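# Pour a gutter's ball into the nearby roofed box

## Task

Take the ball out of the gutter it rests in and get it into the box beside that same arm; the box has a roof and one open side. The box must barely move: any more than a small shift, lift, turn or tilt is a failure. Pouring the ball in is allowed. The ball must not drop more than slightly below table height unless a robot is carrying it. A gutter only holds the ball while its open end is raised; if its handle is held upright, the ball rolls out. Arm bases (metres) and headings (degrees counter-clockwise from +x): arm1 x=-1.71 y=-0.30 z=+0.91 facing +11; arm2 x=+0.00 y=+0.06 z=+0.95 facing +102; arm3 x=+1.71 y=+0.47 z=+0.88 facing -167. At the end, release everything and pull the arm away; a result that only holds because a robot keeps it there does not count.

## Robot and tools

Setup: three identical i2rt Big YAM arms named arm1, arm2 and arm3, each with six joints, a two-finger gripper and a wrist camera. Room cameras: cam_end_1, cam_end_2, cam_gap_1, cam_gap_2, cam_side, cam_top; wrist cameras: arm1_cam_wrist, arm2_cam_wrist, arm3_cam_wrist. With joints 1 and 6 at zero and the hand level and pointing ahead, the wrist camera rides on top of the hand looking toward the fingertips. Reach is roughly 1.0 m from the joint 1 axis. Loose objects may occasionally get a short shove from outside.

Frame: one shared scene frame, origin on the floor, +z up. The hand point is midway between the fingertips; its z axis runs along the fingers and the fingers close along its y axis. No call uses Cartesian poses; all motion is given as joint angles.

execute_actions: argument "actions" is a list holding one action or none. An action is an object keyed by robot name; each robot gets {"joints": {...}} with any subset of joint1_rad ... joint6_rad and gripper_m. These are absolute targets (not offsets), per joint, in radians, plus the gripper opening in metres. Ranges and done-tolerances: joint1_rad -2.879 to 2.879 (±0.045), turns the arm about its base, positive counter-clockwise seen from above, 0 = along the base heading; joint2_rad 0 to 3.141 (±0.14), shoulder, 0 = upper arm pointing back roughly level, larger lifts it up then forward; joint3_rad 0 to 3.019 (±0.09), elbow, 0 = folded, larger opens; joint4_rad -1.692 to 1.57 (±0.055), hand pitch, positive tips the fingers up; joint5_rad -1.57 to 1.57 (±0.03), hand swing sideways, positive toward the arm's right; joint6_rad -2.094 to 2.094 (±0.035), hand roll, positive clockwise viewed from behind; gripper_m 0 to 0.093 (±0.003), fingertip gap, grip force about 50 to 62 N per pad, lower on some units. Example: {"arm1": {"joints": {"gripper_m": 0.05}}, "arm2": {"joints": {"joint1_rad": 0.3}}}. All motions in one action begin together and may finish at different moments; each joint has its own speed, so the hand can sweep a wide curve between postures. An action lasts at most 15 s. Anything omitted may still be driving toward an earlier target. An unknown key or out-of-range number rejects the whole call and nothing moves. "cameras" lists which images to return (null, omitted or ["all"] = every camera, [] = none); the "pictures" line gives the order of images. An empty actions list just reports state and images.

wait: "seconds" 0 to 10; commands nothing, the scene keeps running, returns state and images.

zoom_image: "camera" plus "region" [x0, y0, x1, y1] in pixels of that camera's most recent full image, top-left origin, at most 504 by 504.

finished_scene: "scene" is the current scene number; ends it irreversibly after the last command has been held, and reports success. The goal must still hold then. Replying with no tool call ends all remaining scenes.

Reading results: joint_status tells how each commanded motion of the last accepted action ended. "off_target": stopped short and may still be pushing. "contact_stop" or "time_out": target dropped, joint holds where it stopped; but after a time_out a joint may keep a target (its old one, or one within 0.375, 0.375, 0.113, 0.225, 0.075, 0.3 rad for joints 1 to 6 of where it stands) and keep pushing, moving on its own if the path frees up; on_its_own lists that. To relieve such a push, send the joint its reported position. "joint command not followed" (often with a "cause:" line) means a safety check withheld that arm's joint targets, usually self- or arm-to-arm collision avoidance; the gripper target still runs. Withheld joints show "not_followed" and may be retried on later actions until you send passable targets. Empty calls never show this line. on_its_own covers what the call did not command; "held at" is the target being held, not the actual position. A tiny target change may not move a joint. A joint carrying a load sags.

Cautions: arms do not stop on contact and can push very hard. A hard squeeze between two robots fails and ends the run; a hard collision may too. The collision check can be late and ignores fingers, gripper housings and wrist cameras, and no state line reports robot-robot contact. Object contacts don't count as that. Robots run independently. If a result reports a stop, later execute_actions, wait and finished_scene calls in that same reply are skipped. Don't knock anything out of the work area. Avoid drops, slips, slams and hard pushes. Keep the box essentially still. Pick the gutter by its handle while keeping the open end up until it is positioned at the box's open side, then tilt to let the ball roll in.

Motor heat: holding loads or pushing warms motors, even while you are thinking. A MOTOR HOT warning appears from 85 °C; at 100 °C that arm's motors and gripper go limp until cooled and it falls (OVER-TEMPERATURE FAULT, a stop). Afterward joints not at target read "limit_stop_at_motor_heat"; resend the target. Heat partly carries into the next scene, whose task arrives in finished_scene's result; start a resumed session with an empty execute_actions to learn the scene number and task.

The simulation runs while you compose replies, with the robot holding its last command. Shorter robot motion time is better.

Each tool is called after "Emit:" in YAML: its name, and indented under it one key for each argument.

## Session

I'll start by reading the current state and images.

Emit:
execute_actions:
  actions: []

Scene clock: 0.00 s.
arm1.joint_positions: joint1_rad=+0.651 joint2_rad=+0.507 joint3_rad=+1.368 joint4_rad=-1.412 joint5_rad=+0.135 joint6_rad=+0.237 gripper_m=+0.095
arm1.joint_status: not commanded
arm1.hand: x=-1.5717 y=-0.1836 z=+1.4469 quat_wxyz=(-0.443, +0.229, -0.843, -0.202) (m; scene frame)
arm2.joint_positions: joint1_rad=+0.163 joint2_rad=+0.550 joint3_rad=+1.643 joint4_rad=-1.558 joint5_rad=-0.123 joint6_rad=+0.332 gripper_m=+0.094
arm2.joint_status: not commanded
arm2.hand: x=-0.0645 y=+0.1728 z=+1.5627 quat_wxyz=(-0.173, +0.635, -0.563, -0.501) (m; scene frame)
arm3.joint_positions: joint1_rad=+0.511 joint2_rad=+0.562 joint3_rad=+1.559 joint4_rad=-1.141 joint5_rad=-0.281 joint6_rad=-0.649 gripper_m=+0.095
arm3.joint_status: not commanded
arm3.hand: x=+1.6122 y=+0.3134 z=+1.5550 quat_wxyz=(-0.132, -0.518, -0.548, +0.643) (m; scene frame)
pictures: arm1_cam_wrist, arm2_cam_wrist, arm3_cam_wrist, cam_end_1, cam_end_2, cam_gap_1, cam_gap_2, cam_side, cam_top
Images, in order (width x height): arm1_cam_wrist 616x616, arm2_cam_wrist 616x616, arm3_cam_wrist 616x616, cam_end_1 504x504, cam_end_2 504x504, cam_gap_1 504x504, cam_gap_2 504x504, cam_side 504x504, cam_top 504x504.

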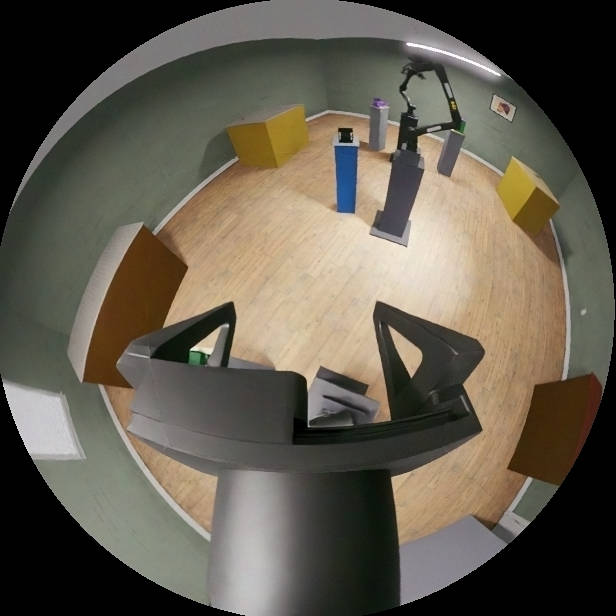

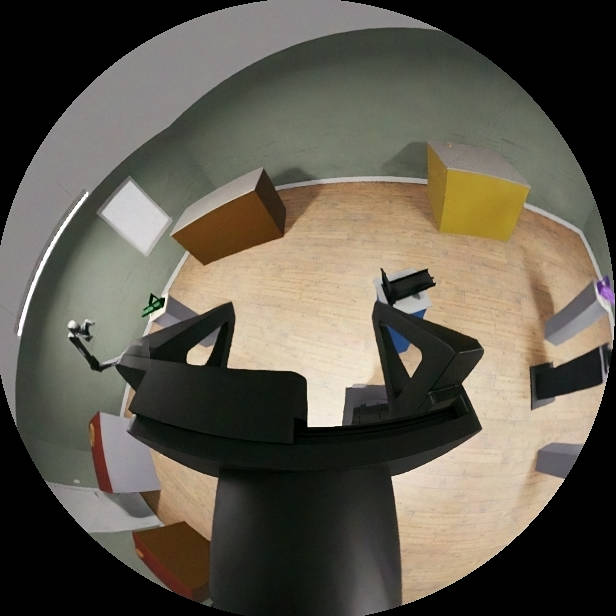

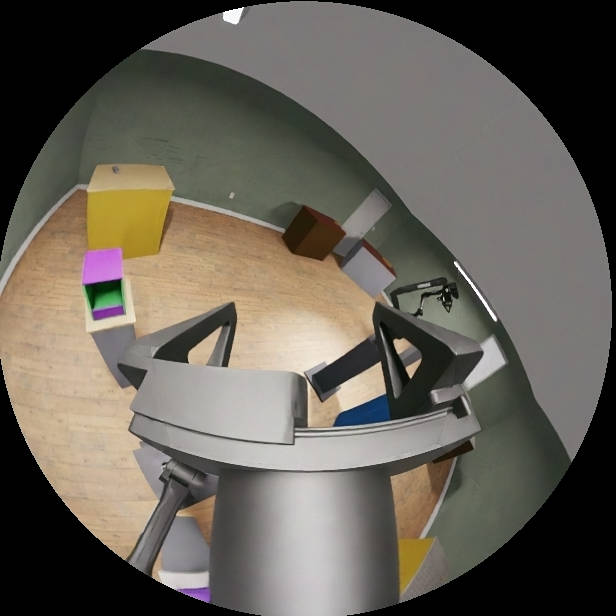

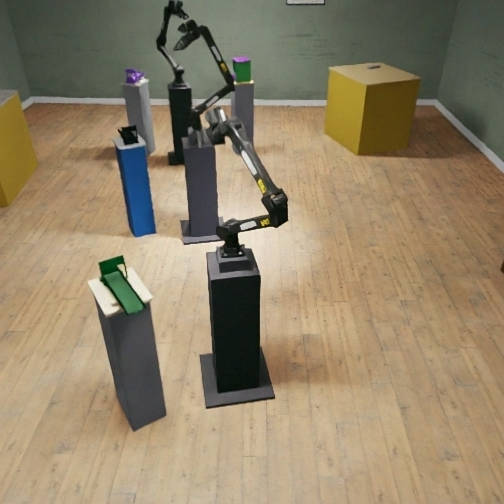

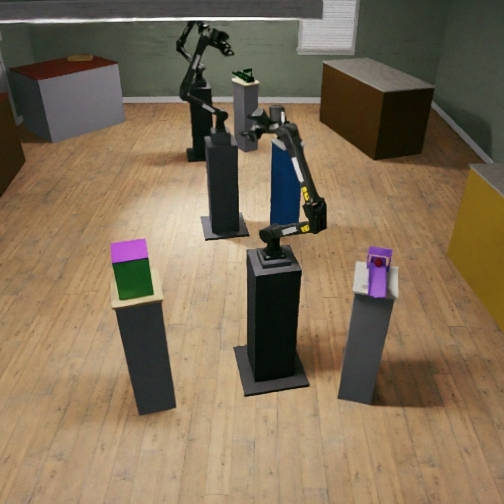

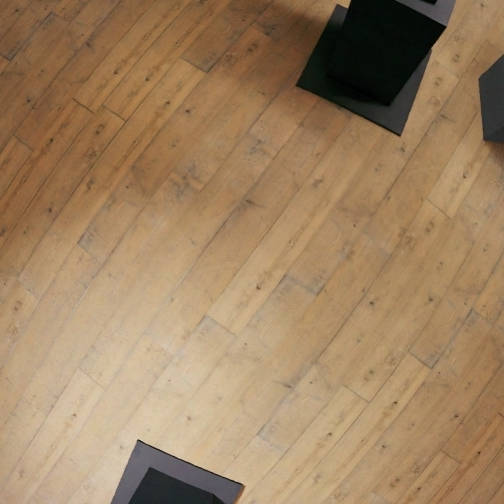

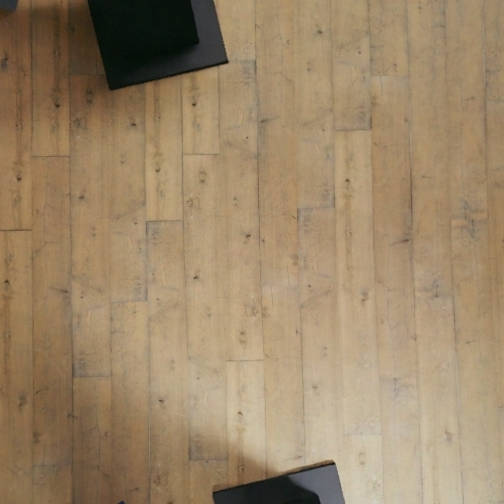

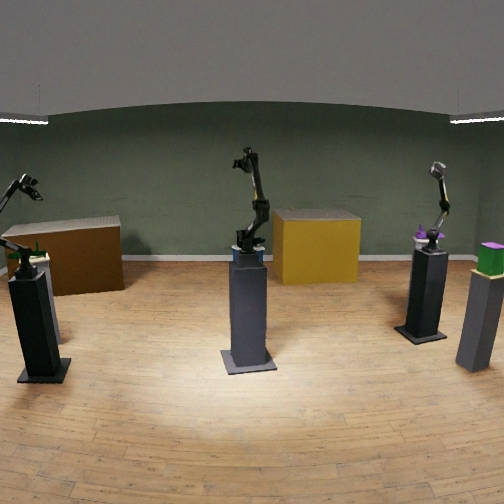

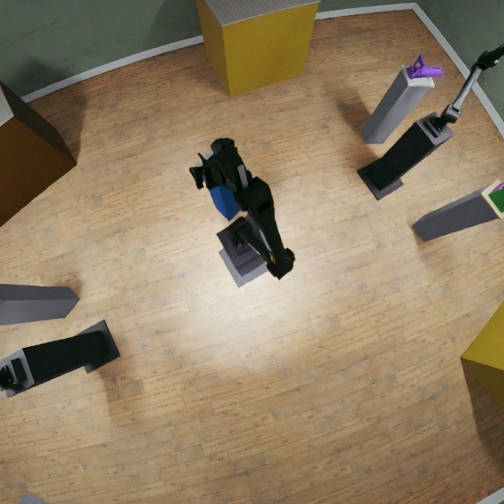

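Emit:
zoom_image:
  camera: "cam_end_2"
  region: [330, 230, 430, 330]

Emit:
zoom_image:
  camera: "cam_end_2"
  region: [80, 220, 200, 340]

Emit:
zoom_image:
  camera: "arm3_cam_wrist"
  region: [50, 230, 170, 350]

Emit:
zoom_image:
  camera: "cam_top"
  region: [344, 30, 504, 250]

Emit:
zoom_image:
  camera: "cam_side"
  region: [384, 150, 504, 300]

Region (330, 230, 430, 330) of cam_end_2's 504x504 image, scaled by 5.040, with more detail than that image has.

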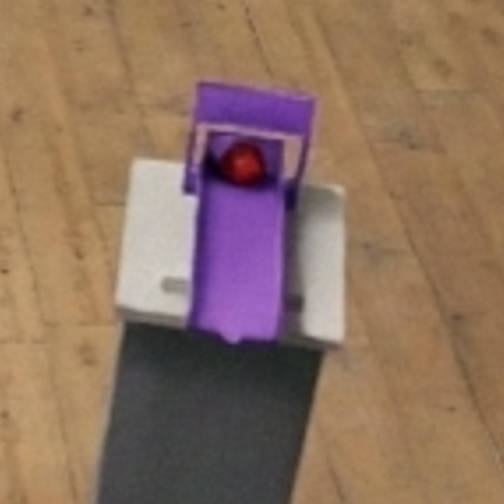

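Region (80, 220, 200, 340) of cam_end_2's 504x504 image, scaled by 4.200, with more detail than that image has.

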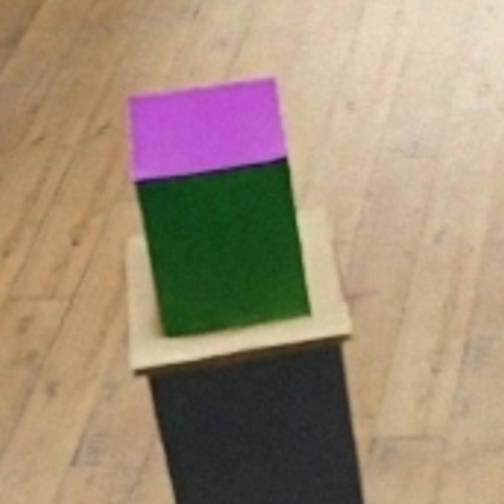

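Region (50, 230, 170, 350) of arm3_cam_wrist's 616x616 image, scaled by 4.200, with more detail than that image has.

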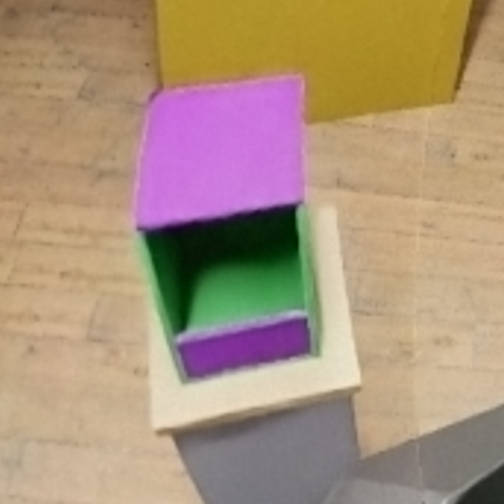

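Region (344, 30, 504, 250) of cam_top's 504x504 image, scaled by 2.291, with more detail than that image has; it fills the left 367 columns of this view, and the rest is white.

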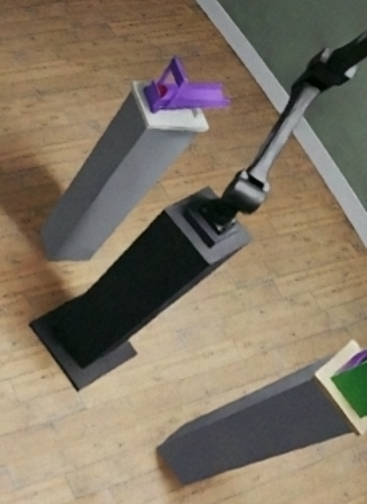

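Region (384, 150, 504, 300) of cam_side's 504x504 image, scaled by 3.360, with more detail than that image has; it fills the left 403 columns of this view, and the rest is white.

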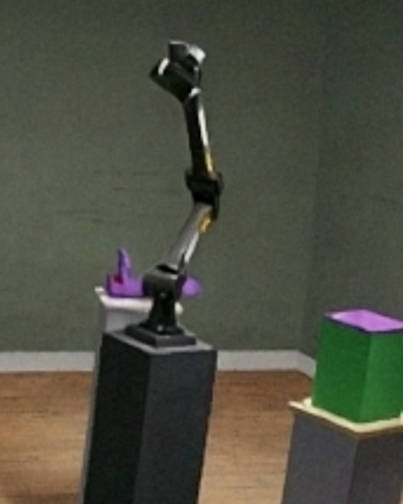

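Emit:
execute_actions:
  actions:
    - {"arm3":{"joints":{"joint1_rad":-1.9,"joint2_rad":1.0,"joint3_rad":1.3,"joint4_rad":-1.2,"joint5_rad":0.0,"joint6_rad":0.0,"gripper_m":0.09}}}
  cameras: ["arm3_cam_wrist","cam_end_2","cam_side"]

Scene clock: 5.73 s.
arm1.joint_positions: joint1_rad=+0.651 joint2_rad=+0.507 joint3_rad=+1.368 joint4_rad=-1.412 joint5_rad=+0.135 joint6_rad=+0.237 gripper_m=+0.095
arm1.joint_status: not commanded
arm1.hand: x=-1.5717 y=-0.1836 z=+1.4469 quat_wxyz=(-0.443, +0.229, -0.843, -0.202) (m; scene frame)
arm2.joint_positions: joint1_rad=+0.163 joint2_rad=+0.550 joint3_rad=+1.643 joint4_rad=-1.558 joint5_rad=-0.123 joint6_rad=+0.332 gripper_m=+0.094
arm2.joint_status: not commanded
arm2.hand: x=-0.0645 y=+0.1728 z=+1.5627 quat_wxyz=(-0.173, +0.635, -0.563, -0.501) (m; scene frame)
arm3.joint_positions: joint1_rad=-1.899 joint2_rad=+1.003 joint3_rad=+1.269 joint4_rad=-1.188 joint5_rad=+0.001 joint6_rad=-0.009 gripper_m=+0.090
arm3.joint_status: all done
arm3.hand: x=+1.7586 y=+0.8603 z=+1.2697 quat_wxyz=(+0.238, -0.636, +0.703, +0.212) (m; scene frame)
pictures: arm3_cam_wrist, cam_end_2, cam_side
Images, in order (width x height): arm3_cam_wrist 616x616, cam_end_2 504x504, cam_side 504x504.

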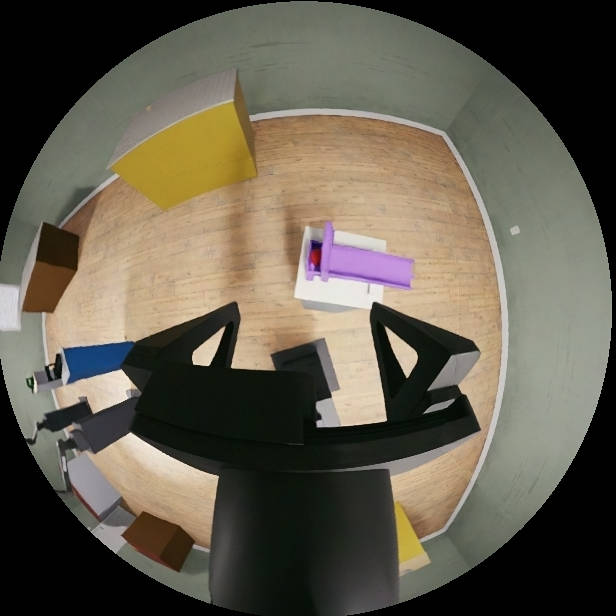

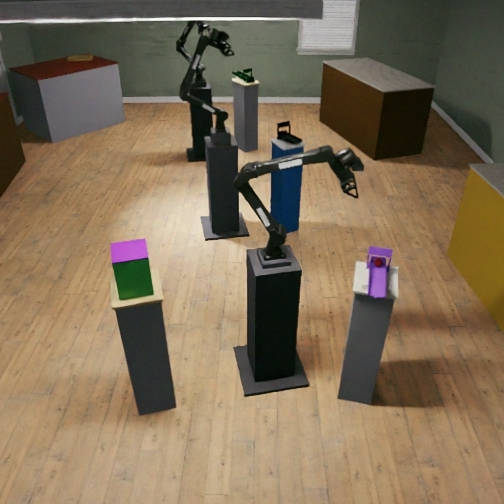

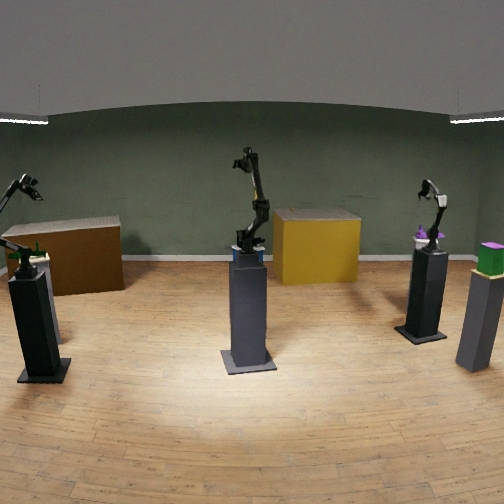

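Emit:
zoom_image:
  camera: "cam_end_2"
  region: [220, 120, 420, 320]

Emit:
zoom_image:
  camera: "arm3_cam_wrist"
  region: [270, 190, 430, 350]

Region (220, 120, 420, 320) of cam_end_2's 504x504 image, scaled by 2.520, with more detail than that image has.

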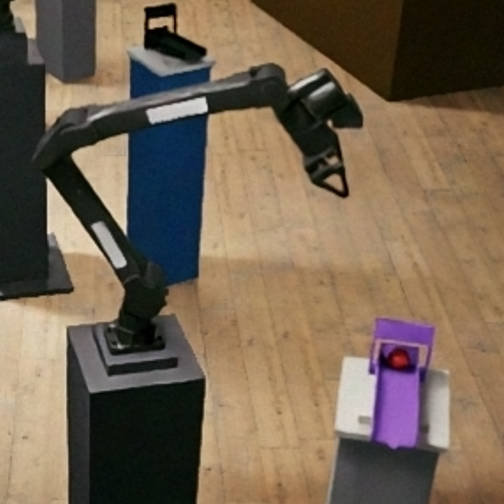

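Region (270, 190, 430, 350) of arm3_cam_wrist's 616x616 image, scaled by 3.150, with more detail than that image has.

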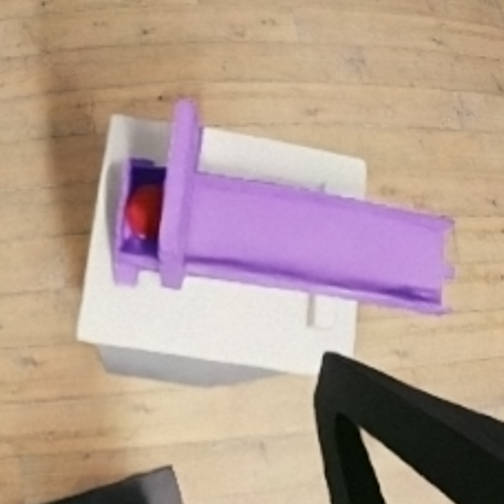

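Emit:
zoom_image:
  camera: "cam_side"
  region: [400, 170, 470, 260]

Region (400, 170, 470, 260) of cam_side's 504x504 image, scaled by 5.600, with more detail than that image has.

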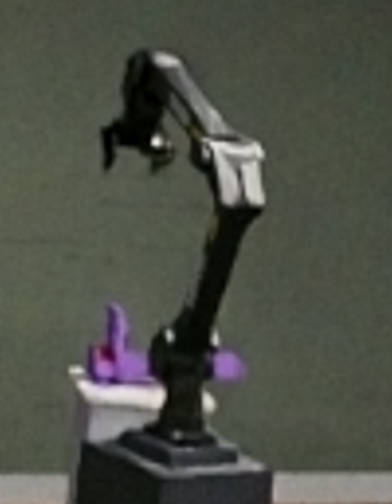

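Emit:
execute_actions:
  actions:
    - {"arm3":{"joints":{"joint1_rad":-1.957,"joint2_rad":1.4,"joint3_rad":1.907,"joint4_rad":-1.5}}}
  cameras: []

Emit:
execute_actions:
  actions:
    - {"arm3":{"joints":{"joint2_rad":1.83,"joint4_rad":-1.648}}}
  cameras: ["arm3_cam_wrist","cam_end_2","cam_side"]

Scene clock: 10.23 s.
arm1.joint_positions: joint1_rad=+0.651 joint2_rad=+0.507 joint3_rad=+1.368 joint4_rad=-1.412 joint5_rad=+0.135 joint6_rad=+0.237 gripper_m=+0.095
arm1.joint_status: not commanded
arm1.hand: x=-1.5717 y=-0.1836 z=+1.4469 quat_wxyz=(-0.443, +0.229, -0.843, -0.202) (m; scene frame)
arm2.joint_positions: joint1_rad=+0.163 joint2_rad=+0.550 joint3_rad=+1.643 joint4_rad=-1.558 joint5_rad=-0.123 joint6_rad=+0.332 gripper_m=+0.094
arm2.joint_status: not commanded
arm2.hand: x=-0.0645 y=+0.1728 z=+1.5627 quat_wxyz=(-0.173, +0.635, -0.563, -0.501) (m; scene frame)
arm3.joint_positions: joint1_rad=-1.955 joint2_rad=+1.397 joint3_rad=+1.861 joint4_rad=-1.489 joint5_rad=+0.001 joint6_rad=-0.009 gripper_m=+0.090
arm3.joint_status: all done
arm3.hand: x=+1.7971 y=+0.9560 z=+1.3548 quat_wxyz=(+0.206, -0.626, +0.732, +0.174) (m; scene frame)
pictures: none
No camera images: the call's "cameras" was empty. Leave "cameras" out to get every camera's image.

Scene clock: 11.80 s.
arm1.joint_positions: joint1_rad=+0.651 joint2_rad=+0.507 joint3_rad=+1.368 joint4_rad=-1.412 joint5_rad=+0.135 joint6_rad=+0.237 gripper_m=+0.095
arm1.joint_status: not commanded
arm1.hand: x=-1.5717 y=-0.1836 z=+1.4469 quat_wxyz=(-0.443, +0.229, -0.843, -0.202) (m; scene frame)
arm2.joint_positions: joint1_rad=+0.163 joint2_rad=+0.550 joint3_rad=+1.643 joint4_rad=-1.558 joint5_rad=-0.123 joint6_rad=+0.332 gripper_m=+0.094
arm2.joint_status: not commanded
arm2.hand: x=-0.0645 y=+0.1728 z=+1.5627 quat_wxyz=(-0.173, +0.635, -0.563, -0.501) (m; scene frame)
arm3.joint_positions: joint1_rad=-1.955 joint2_rad=+1.832 joint3_rad=+1.884 joint4_rad=-1.638 joint5_rad=+0.001 joint6_rad=-0.009 gripper_m=+0.090
arm3.joint_status: all done
arm3.hand: x=+1.8082 y=+1.0257 z=+1.1318 quat_wxyz=(-0.006, -0.650, +0.760, -0.004) (m; scene frame)
pictures: arm3_cam_wrist, cam_end_2, cam_side
Images, in order (width x height): arm3_cam_wrist 616x616, cam_end_2 504x504, cam_side 504x504.

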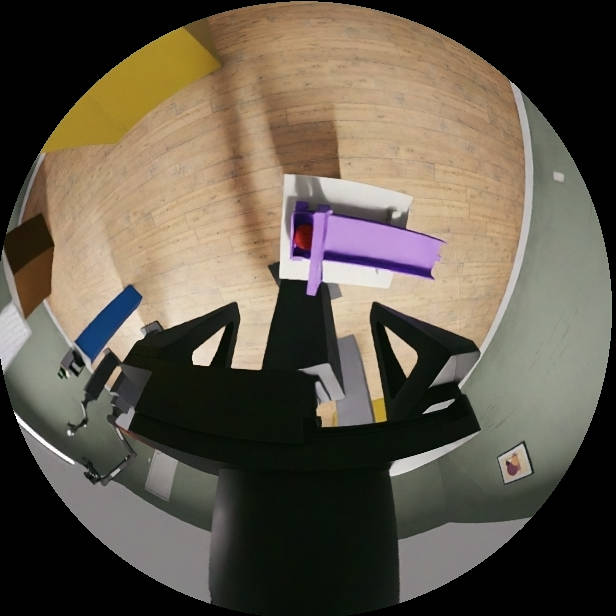

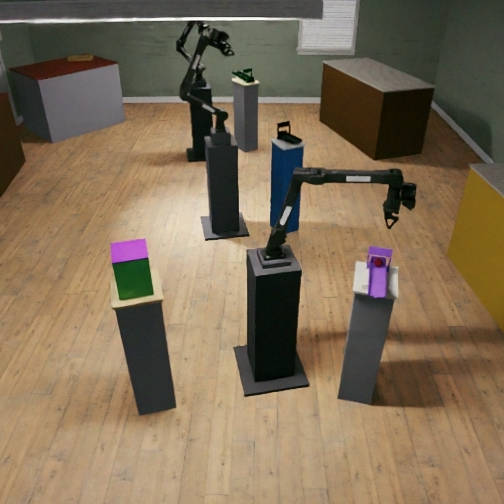

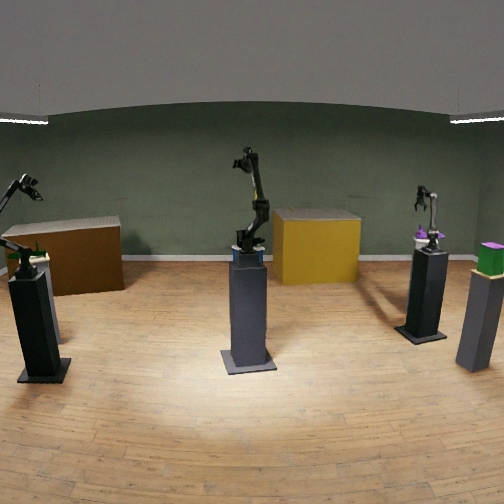

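Emit:
zoom_image:
  camera: "arm3_cam_wrist"
  region: [250, 160, 450, 330]

Emit:
zoom_image:
  camera: "cam_end_2"
  region: [330, 170, 450, 320]

Emit:
zoom_image:
  camera: "cam_side"
  region: [400, 170, 470, 260]

Region (250, 160, 450, 330) of arm3_cam_wrist's 616x616 image, scaled by 2.520, with more detail than that image has; it fills the top 428 rows of this view, and the rest is white.

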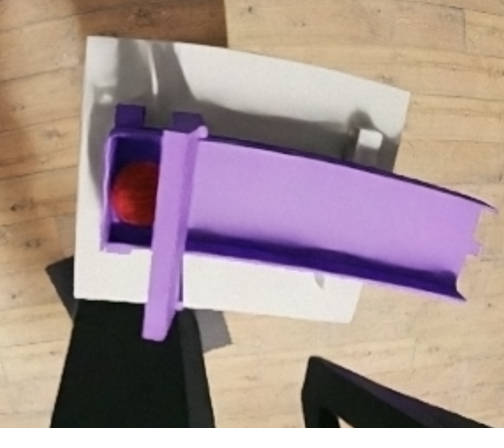

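Region (330, 170, 450, 320) of cam_end_2's 504x504 image, scaled by 3.360, with more detail than that image has; it fills the left 403 columns of this view, and the rest is white.

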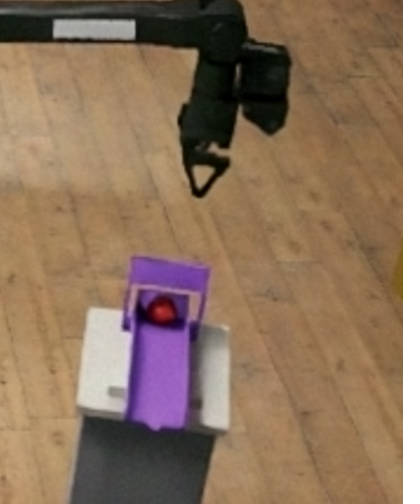

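Region (400, 170, 470, 260) of cam_side's 504x504 image, scaled by 5.600, with more detail than that image has.

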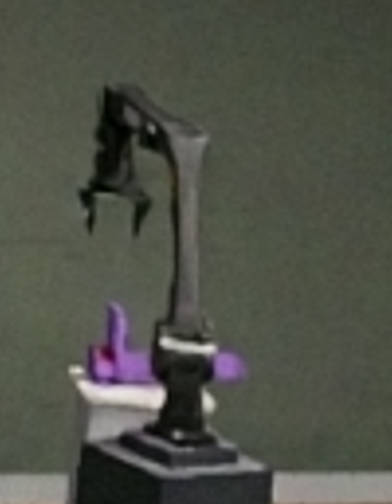

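Emit:
execute_actions:
  actions:
    - {"arm3":{"joints":{"joint1_rad":-1.92,"joint2_rad":1.841,"joint3_rad":1.775,"joint4_rad":-1.49,"joint5_rad":0.2,"joint6_rad":0.125,"gripper_m":0.08}}}
  cameras: ["arm3_cam_wrist","cam_end_2","cam_side"]

Scene clock: 14.87 s.
arm1.joint_positions: joint1_rad=+0.651 joint2_rad=+0.507 joint3_rad=+1.368 joint4_rad=-1.412 joint5_rad=+0.135 joint6_rad=+0.237 gripper_m=+0.095
arm1.joint_status: not commanded
arm1.hand: x=-1.5717 y=-0.1836 z=+1.4469 quat_wxyz=(-0.443, +0.229, -0.843, -0.202) (m; scene frame)
arm2.joint_positions: joint1_rad=+0.163 joint2_rad=+0.550 joint3_rad=+1.643 joint4_rad=-1.558 joint5_rad=-0.123 joint6_rad=+0.332 gripper_m=+0.094
arm2.joint_status: not commanded
arm2.hand: x=-0.0645 y=+0.1728 z=+1.5627 quat_wxyz=(-0.173, +0.635, -0.563, -0.501) (m; scene frame)
arm3.joint_positions: joint1_rad=-1.921 joint2_rad=+1.839 joint3_rad=+1.771 joint4_rad=-1.503 joint5_rad=+0.198 joint6_rad=+0.115 gripper_m=+0.080
arm3.joint_status: all done
arm3.hand: x=+1.8231 y=+1.0298 z=+1.0879 quat_wxyz=(+0.069, -0.613, +0.784, -0.070) (m; scene frame)
pictures: arm3_cam_wrist, cam_end_2, cam_side
Images, in order (width x height): arm3_cam_wrist 616x616, cam_end_2 504x504, cam_side 504x504.

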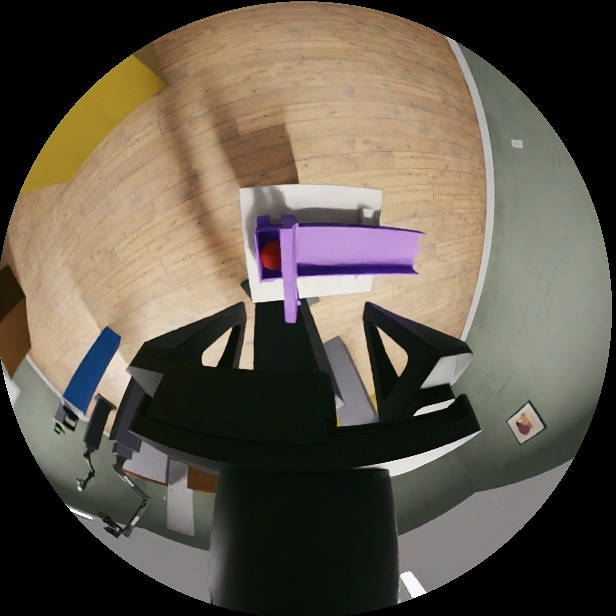

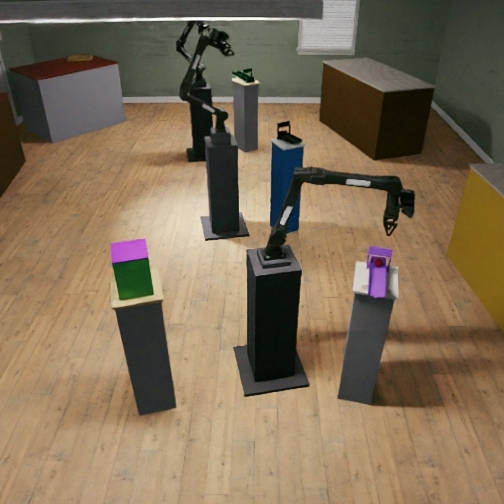

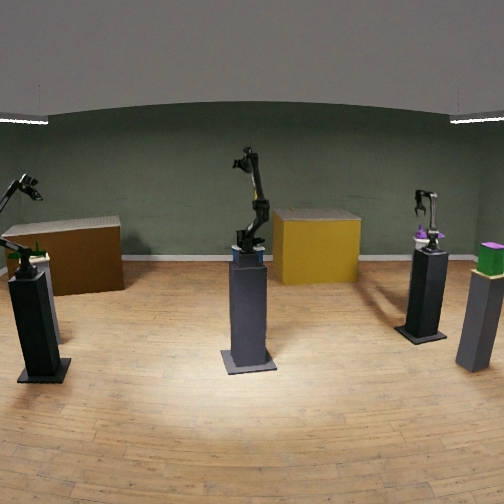

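Emit:
zoom_image:
  camera: "arm3_cam_wrist"
  region: [210, 170, 440, 350]

Emit:
zoom_image:
  camera: "cam_end_2"
  region: [340, 170, 440, 310]

Emit:
zoom_image:
  camera: "cam_side"
  region: [405, 185, 455, 250]

Region (210, 170, 440, 350) of arm3_cam_wrist's 616x616 image, scaled by 2.191, with more detail than that image has; it fills the top 394 rows of this view, and the rest is white.

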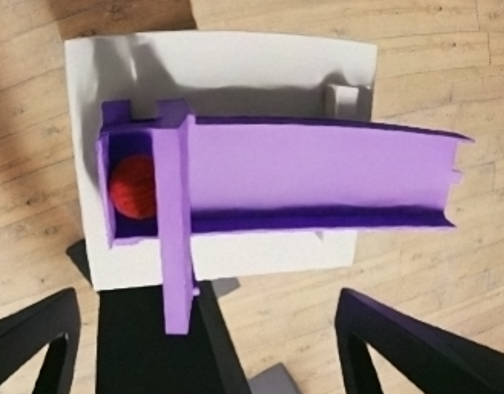

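Region (340, 170, 440, 310) of cam_end_2's 504x504 image, scaled by 3.600, with more detail than that image has; it fills the left 360 columns of this view, and the rest is white.

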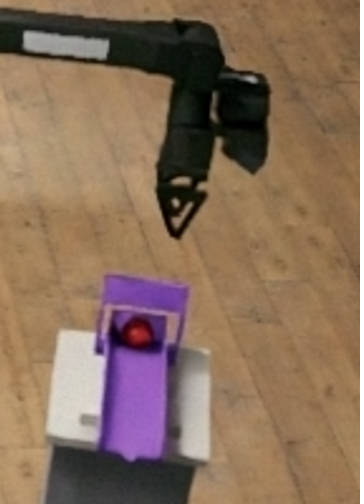

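Region (405, 185, 455, 250) of cam_side's 504x504 image, scaled by 7.754, with more detail than that image has; it fills the left 388 columns of this view, and the rest is white.

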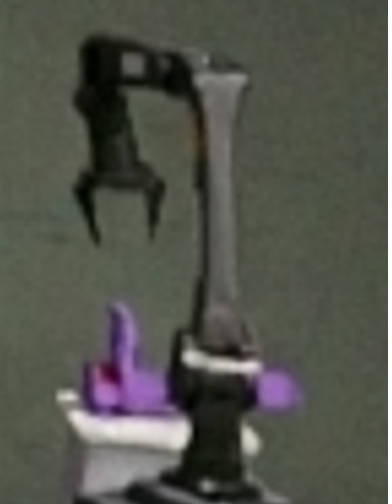

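Emit:
execute_actions:
  actions:
    - {"arm3":{"joints":{"joint2_rad":1.836,"joint3_rad":1.618,"joint4_rad":-1.338,"gripper_m":0.07}}}
  cameras: ["arm3_cam_wrist","cam_end_2","cam_side"]

Emit:
zoom_image:
  camera: "arm3_cam_wrist"
  region: [200, 150, 440, 370]

Emit:
zoom_image:
  camera: "cam_side"
  region: [405, 185, 455, 250]

Emit:
zoom_image:
  camera: "cam_end_2"
  region: [340, 170, 440, 310]

Scene clock: 17.10 s.
arm1.joint_positions: joint1_rad=+0.651 joint2_rad=+0.507 joint3_rad=+1.368 joint4_rad=-1.412 joint5_rad=+0.135 joint6_rad=+0.237 gripper_m=+0.095
arm1.joint_status: not commanded
arm1.hand: x=-1.5717 y=-0.1836 z=+1.4469 quat_wxyz=(-0.443, +0.229, -0.843, -0.202) (m; scene frame)
arm2.joint_positions: joint1_rad=+0.163 joint2_rad=+0.550 joint3_rad=+1.643 joint4_rad=-1.558 joint5_rad=-0.123 joint6_rad=+0.332 gripper_m=+0.094
arm2.joint_status: not commanded
arm2.hand: x=-0.0645 y=+0.1728 z=+1.5627 quat_wxyz=(-0.173, +0.635, -0.563, -0.501) (m; scene frame)
arm3.joint_positions: joint1_rad=-1.921 joint2_rad=+1.838 joint3_rad=+1.611 joint4_rad=-1.351 joint5_rad=+0.198 joint6_rad=+0.115 gripper_m=+0.070
arm3.joint_status: all done
arm3.hand: x=+1.8216 y=+1.0189 z=+1.0286 quat_wxyz=(+0.067, -0.613, +0.784, -0.072) (m; scene frame)
pictures: arm3_cam_wrist, cam_end_2, cam_side
Images, in order (width x height): arm3_cam_wrist 616x616, cam_end_2 504x504, cam_side 504x504.

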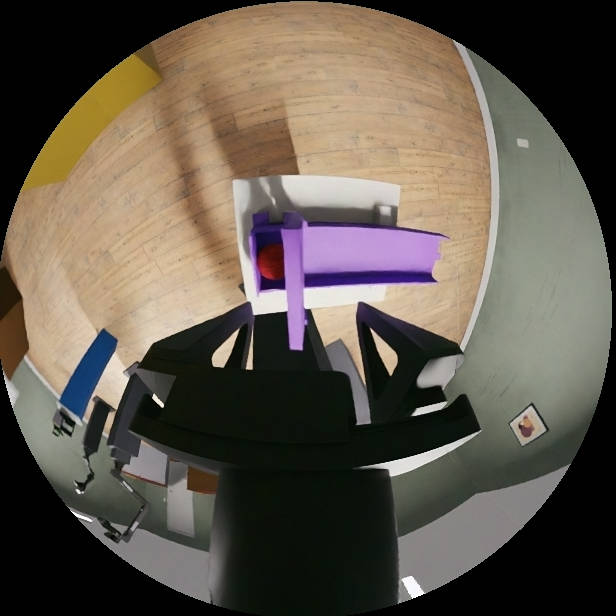

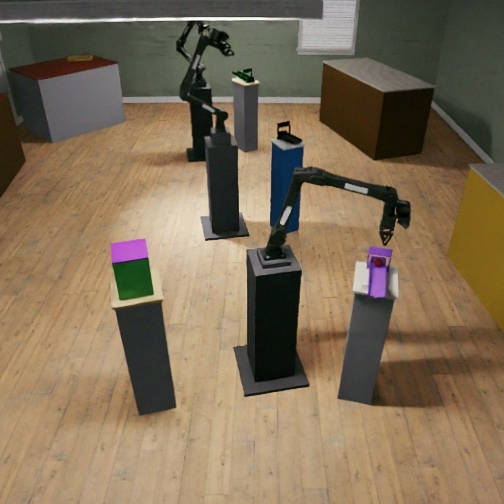

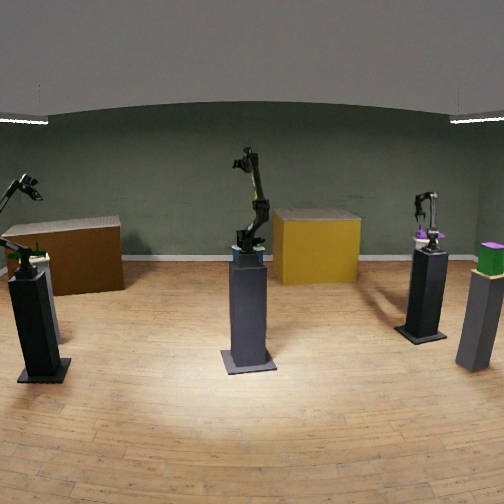

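Region (200, 150, 440, 370) of arm3_cam_wrist's 616x616 image, scaled by 2.100, with more detail than that image has; it fills the top 462 rows of this view, and the rest is white.

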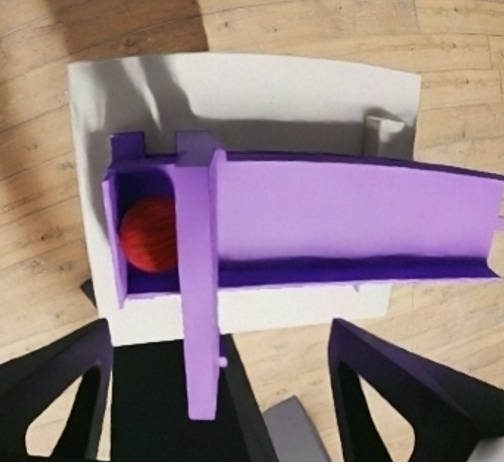

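Region (405, 185, 455, 250) of cam_side's 504x504 image, scaled by 7.754, with more detail than that image has; it fills the left 388 columns of this view, and the rest is white.

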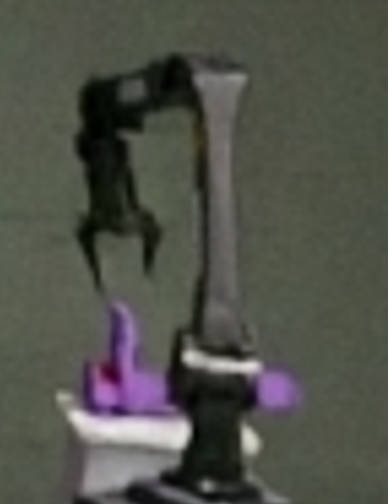

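Region (340, 170, 440, 310) of cam_end_2's 504x504 image, scaled by 3.600, with more detail than that image has; it fills the left 360 columns of this view, and the rest is white.

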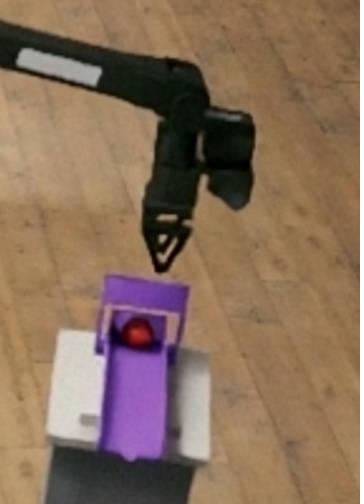

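Emit:
execute_actions:
  actions:
    - {"arm3":{"joints":{"joint2_rad":1.867,"joint3_rad":1.493,"joint4_rad":-1.18}}}
  cameras: ["arm3_cam_wrist","cam_end_2","cam_side"]

Emit:
zoom_image:
  camera: "cam_side"
  region: [405, 185, 455, 250]

Emit:
zoom_image:
  camera: "cam_end_2"
  region: [340, 170, 440, 310]

Scene clock: 18.47 s.
arm1.joint_positions: joint1_rad=+0.651 joint2_rad=+0.507 joint3_rad=+1.368 joint4_rad=-1.412 joint5_rad=+0.135 joint6_rad=+0.237 gripper_m=+0.095
arm1.joint_status: not commanded
arm1.hand: x=-1.5717 y=-0.1836 z=+1.4469 quat_wxyz=(-0.443, +0.229, -0.843, -0.202) (m; scene frame)
arm2.joint_positions: joint1_rad=+0.163 joint2_rad=+0.550 joint3_rad=+1.643 joint4_rad=-1.558 joint5_rad=-0.123 joint6_rad=+0.332 gripper_m=+0.094
arm2.joint_status: not commanded
arm2.hand: x=-0.0645 y=+0.1728 z=+1.5627 quat_wxyz=(-0.173, +0.635, -0.563, -0.501) (m; scene frame)
arm3.joint_positions: joint1_rad=-1.921 joint2_rad=+1.867 joint3_rad=+1.489 joint4_rad=-1.193 joint5_rad=+0.198 joint6_rad=+0.115 gripper_m=+0.070
arm3.joint_status: all done
arm3.hand: x=+1.8208 y=+1.0136 z=+0.9686 quat_wxyz=(+0.069, -0.612, +0.785, -0.069) (m; scene frame)
pictures: arm3_cam_wrist, cam_end_2, cam_side
Images, in order (width x height): arm3_cam_wrist 616x616, cam_end_2 504x504, cam_side 504x504.

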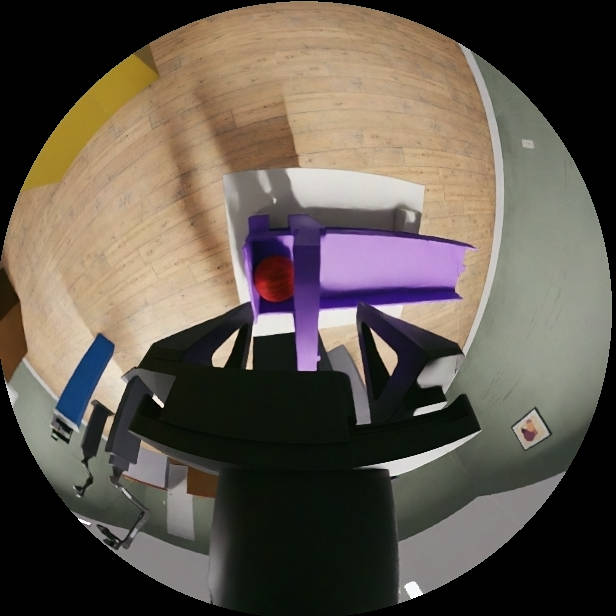

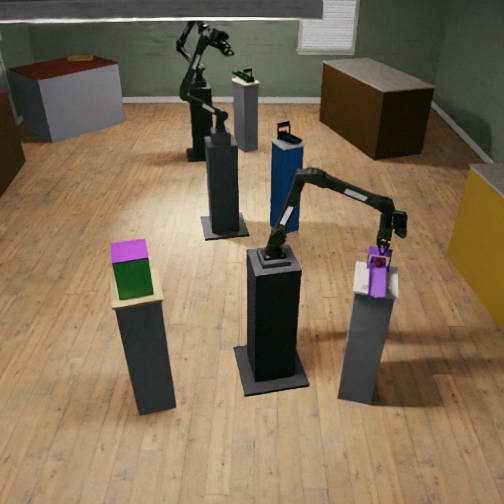

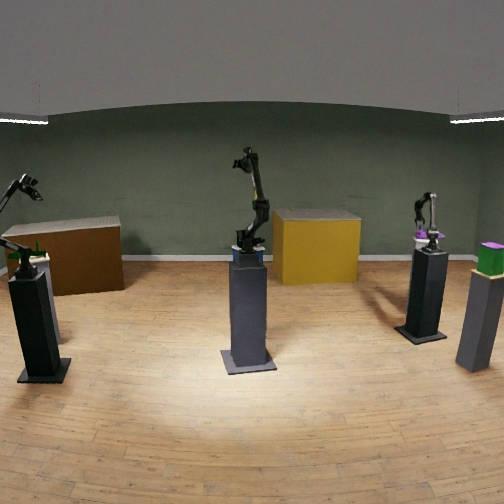

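Region (405, 185, 455, 250) of cam_side's 504x504 image, scaled by 7.754, with more detail than that image has; it fills the left 388 columns of this view, and the rest is white.

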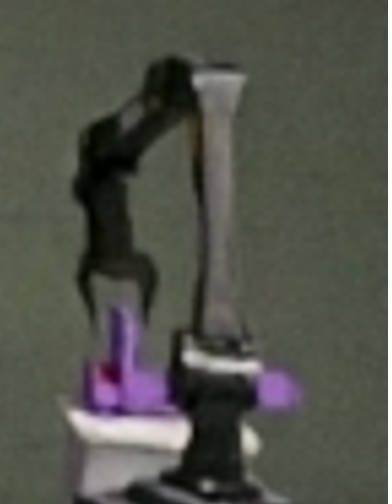

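Region (340, 170, 440, 310) of cam_end_2's 504x504 image, scaled by 3.600, with more detail than that image has; it fills the left 360 columns of this view, and the rest is white.

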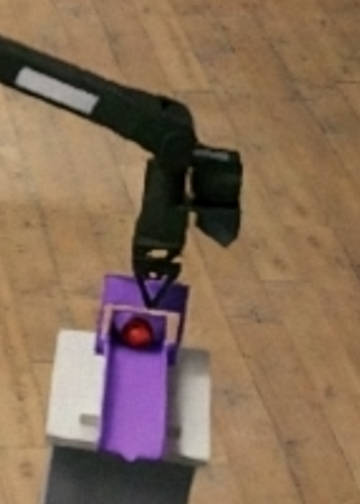

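Emit:
execute_actions:
  actions:
    - {"arm3":{"joints":{"gripper_m":0.0}}}
  cameras: ["arm3_cam_wrist","cam_end_2","cam_side"]

Emit:
zoom_image:
  camera: "cam_side"
  region: [405, 185, 455, 250]

Scene clock: 19.23 s.
arm1.joint_positions: joint1_rad=+0.651 joint2_rad=+0.507 joint3_rad=+1.368 joint4_rad=-1.412 joint5_rad=+0.135 joint6_rad=+0.237 gripper_m=+0.095
arm1.joint_status: not commanded
arm1.hand: x=-1.5717 y=-0.1836 z=+1.4469 quat_wxyz=(-0.443, +0.229, -0.843, -0.202) (m; scene frame)
arm2.joint_positions: joint1_rad=+0.163 joint2_rad=+0.550 joint3_rad=+1.643 joint4_rad=-1.558 joint5_rad=-0.123 joint6_rad=+0.332 gripper_m=+0.094
arm2.joint_status: not commanded
arm2.hand: x=-0.0645 y=+0.1728 z=+1.5627 quat_wxyz=(-0.173, +0.635, -0.563, -0.501) (m; scene frame)
arm3.joint_positions: joint1_rad=-1.921 joint2_rad=+1.865 joint3_rad=+1.489 joint4_rad=-1.193 joint5_rad=+0.211 joint6_rad=+0.115 gripper_m=+0.012
arm3.joint_status: gripper_m off_target (ended at +0.012, target +0.000)
arm3.hand: x=+1.8229 y=+1.0134 z=+0.9696 quat_wxyz=(+0.074, -0.612, +0.784, -0.074) (m; scene frame)
pictures: arm3_cam_wrist, cam_end_2, cam_side
Images, in order (width x height): arm3_cam_wrist 616x616, cam_end_2 504x504, cam_side 504x504.

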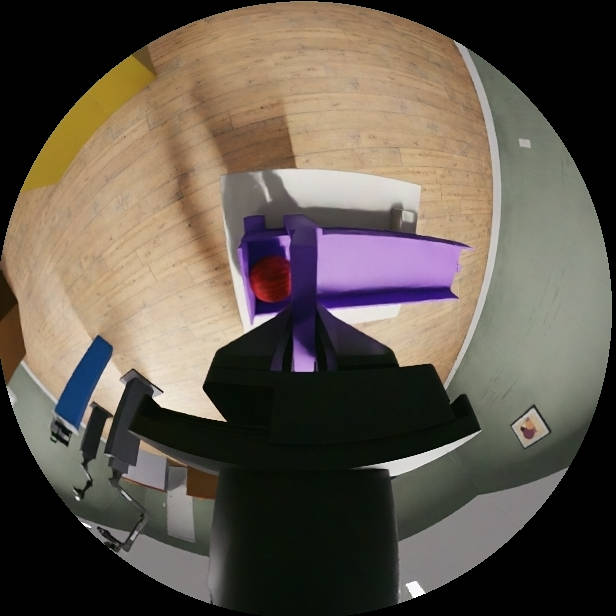

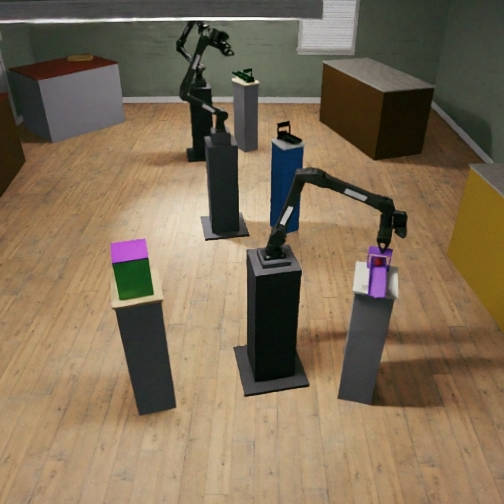

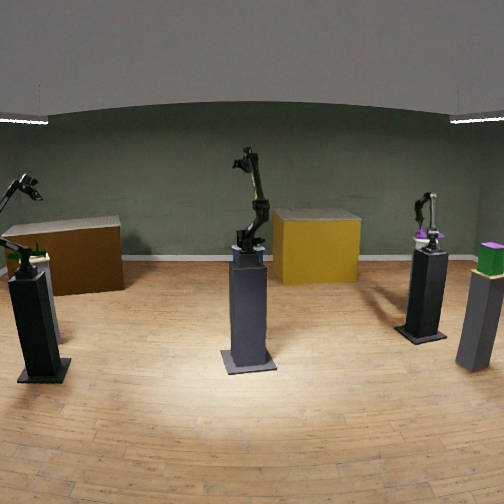

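Region (405, 185, 455, 250) of cam_side's 504x504 image, scaled by 7.754, with more detail than that image has; it fills the left 388 columns of this view, and the rest is white.

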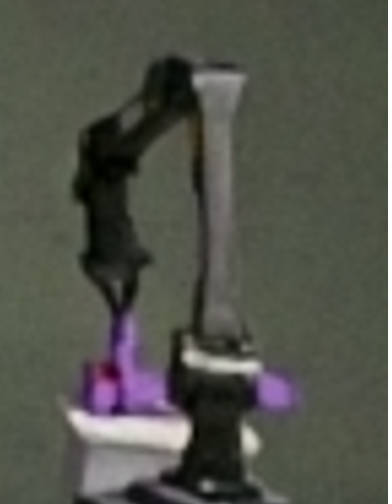

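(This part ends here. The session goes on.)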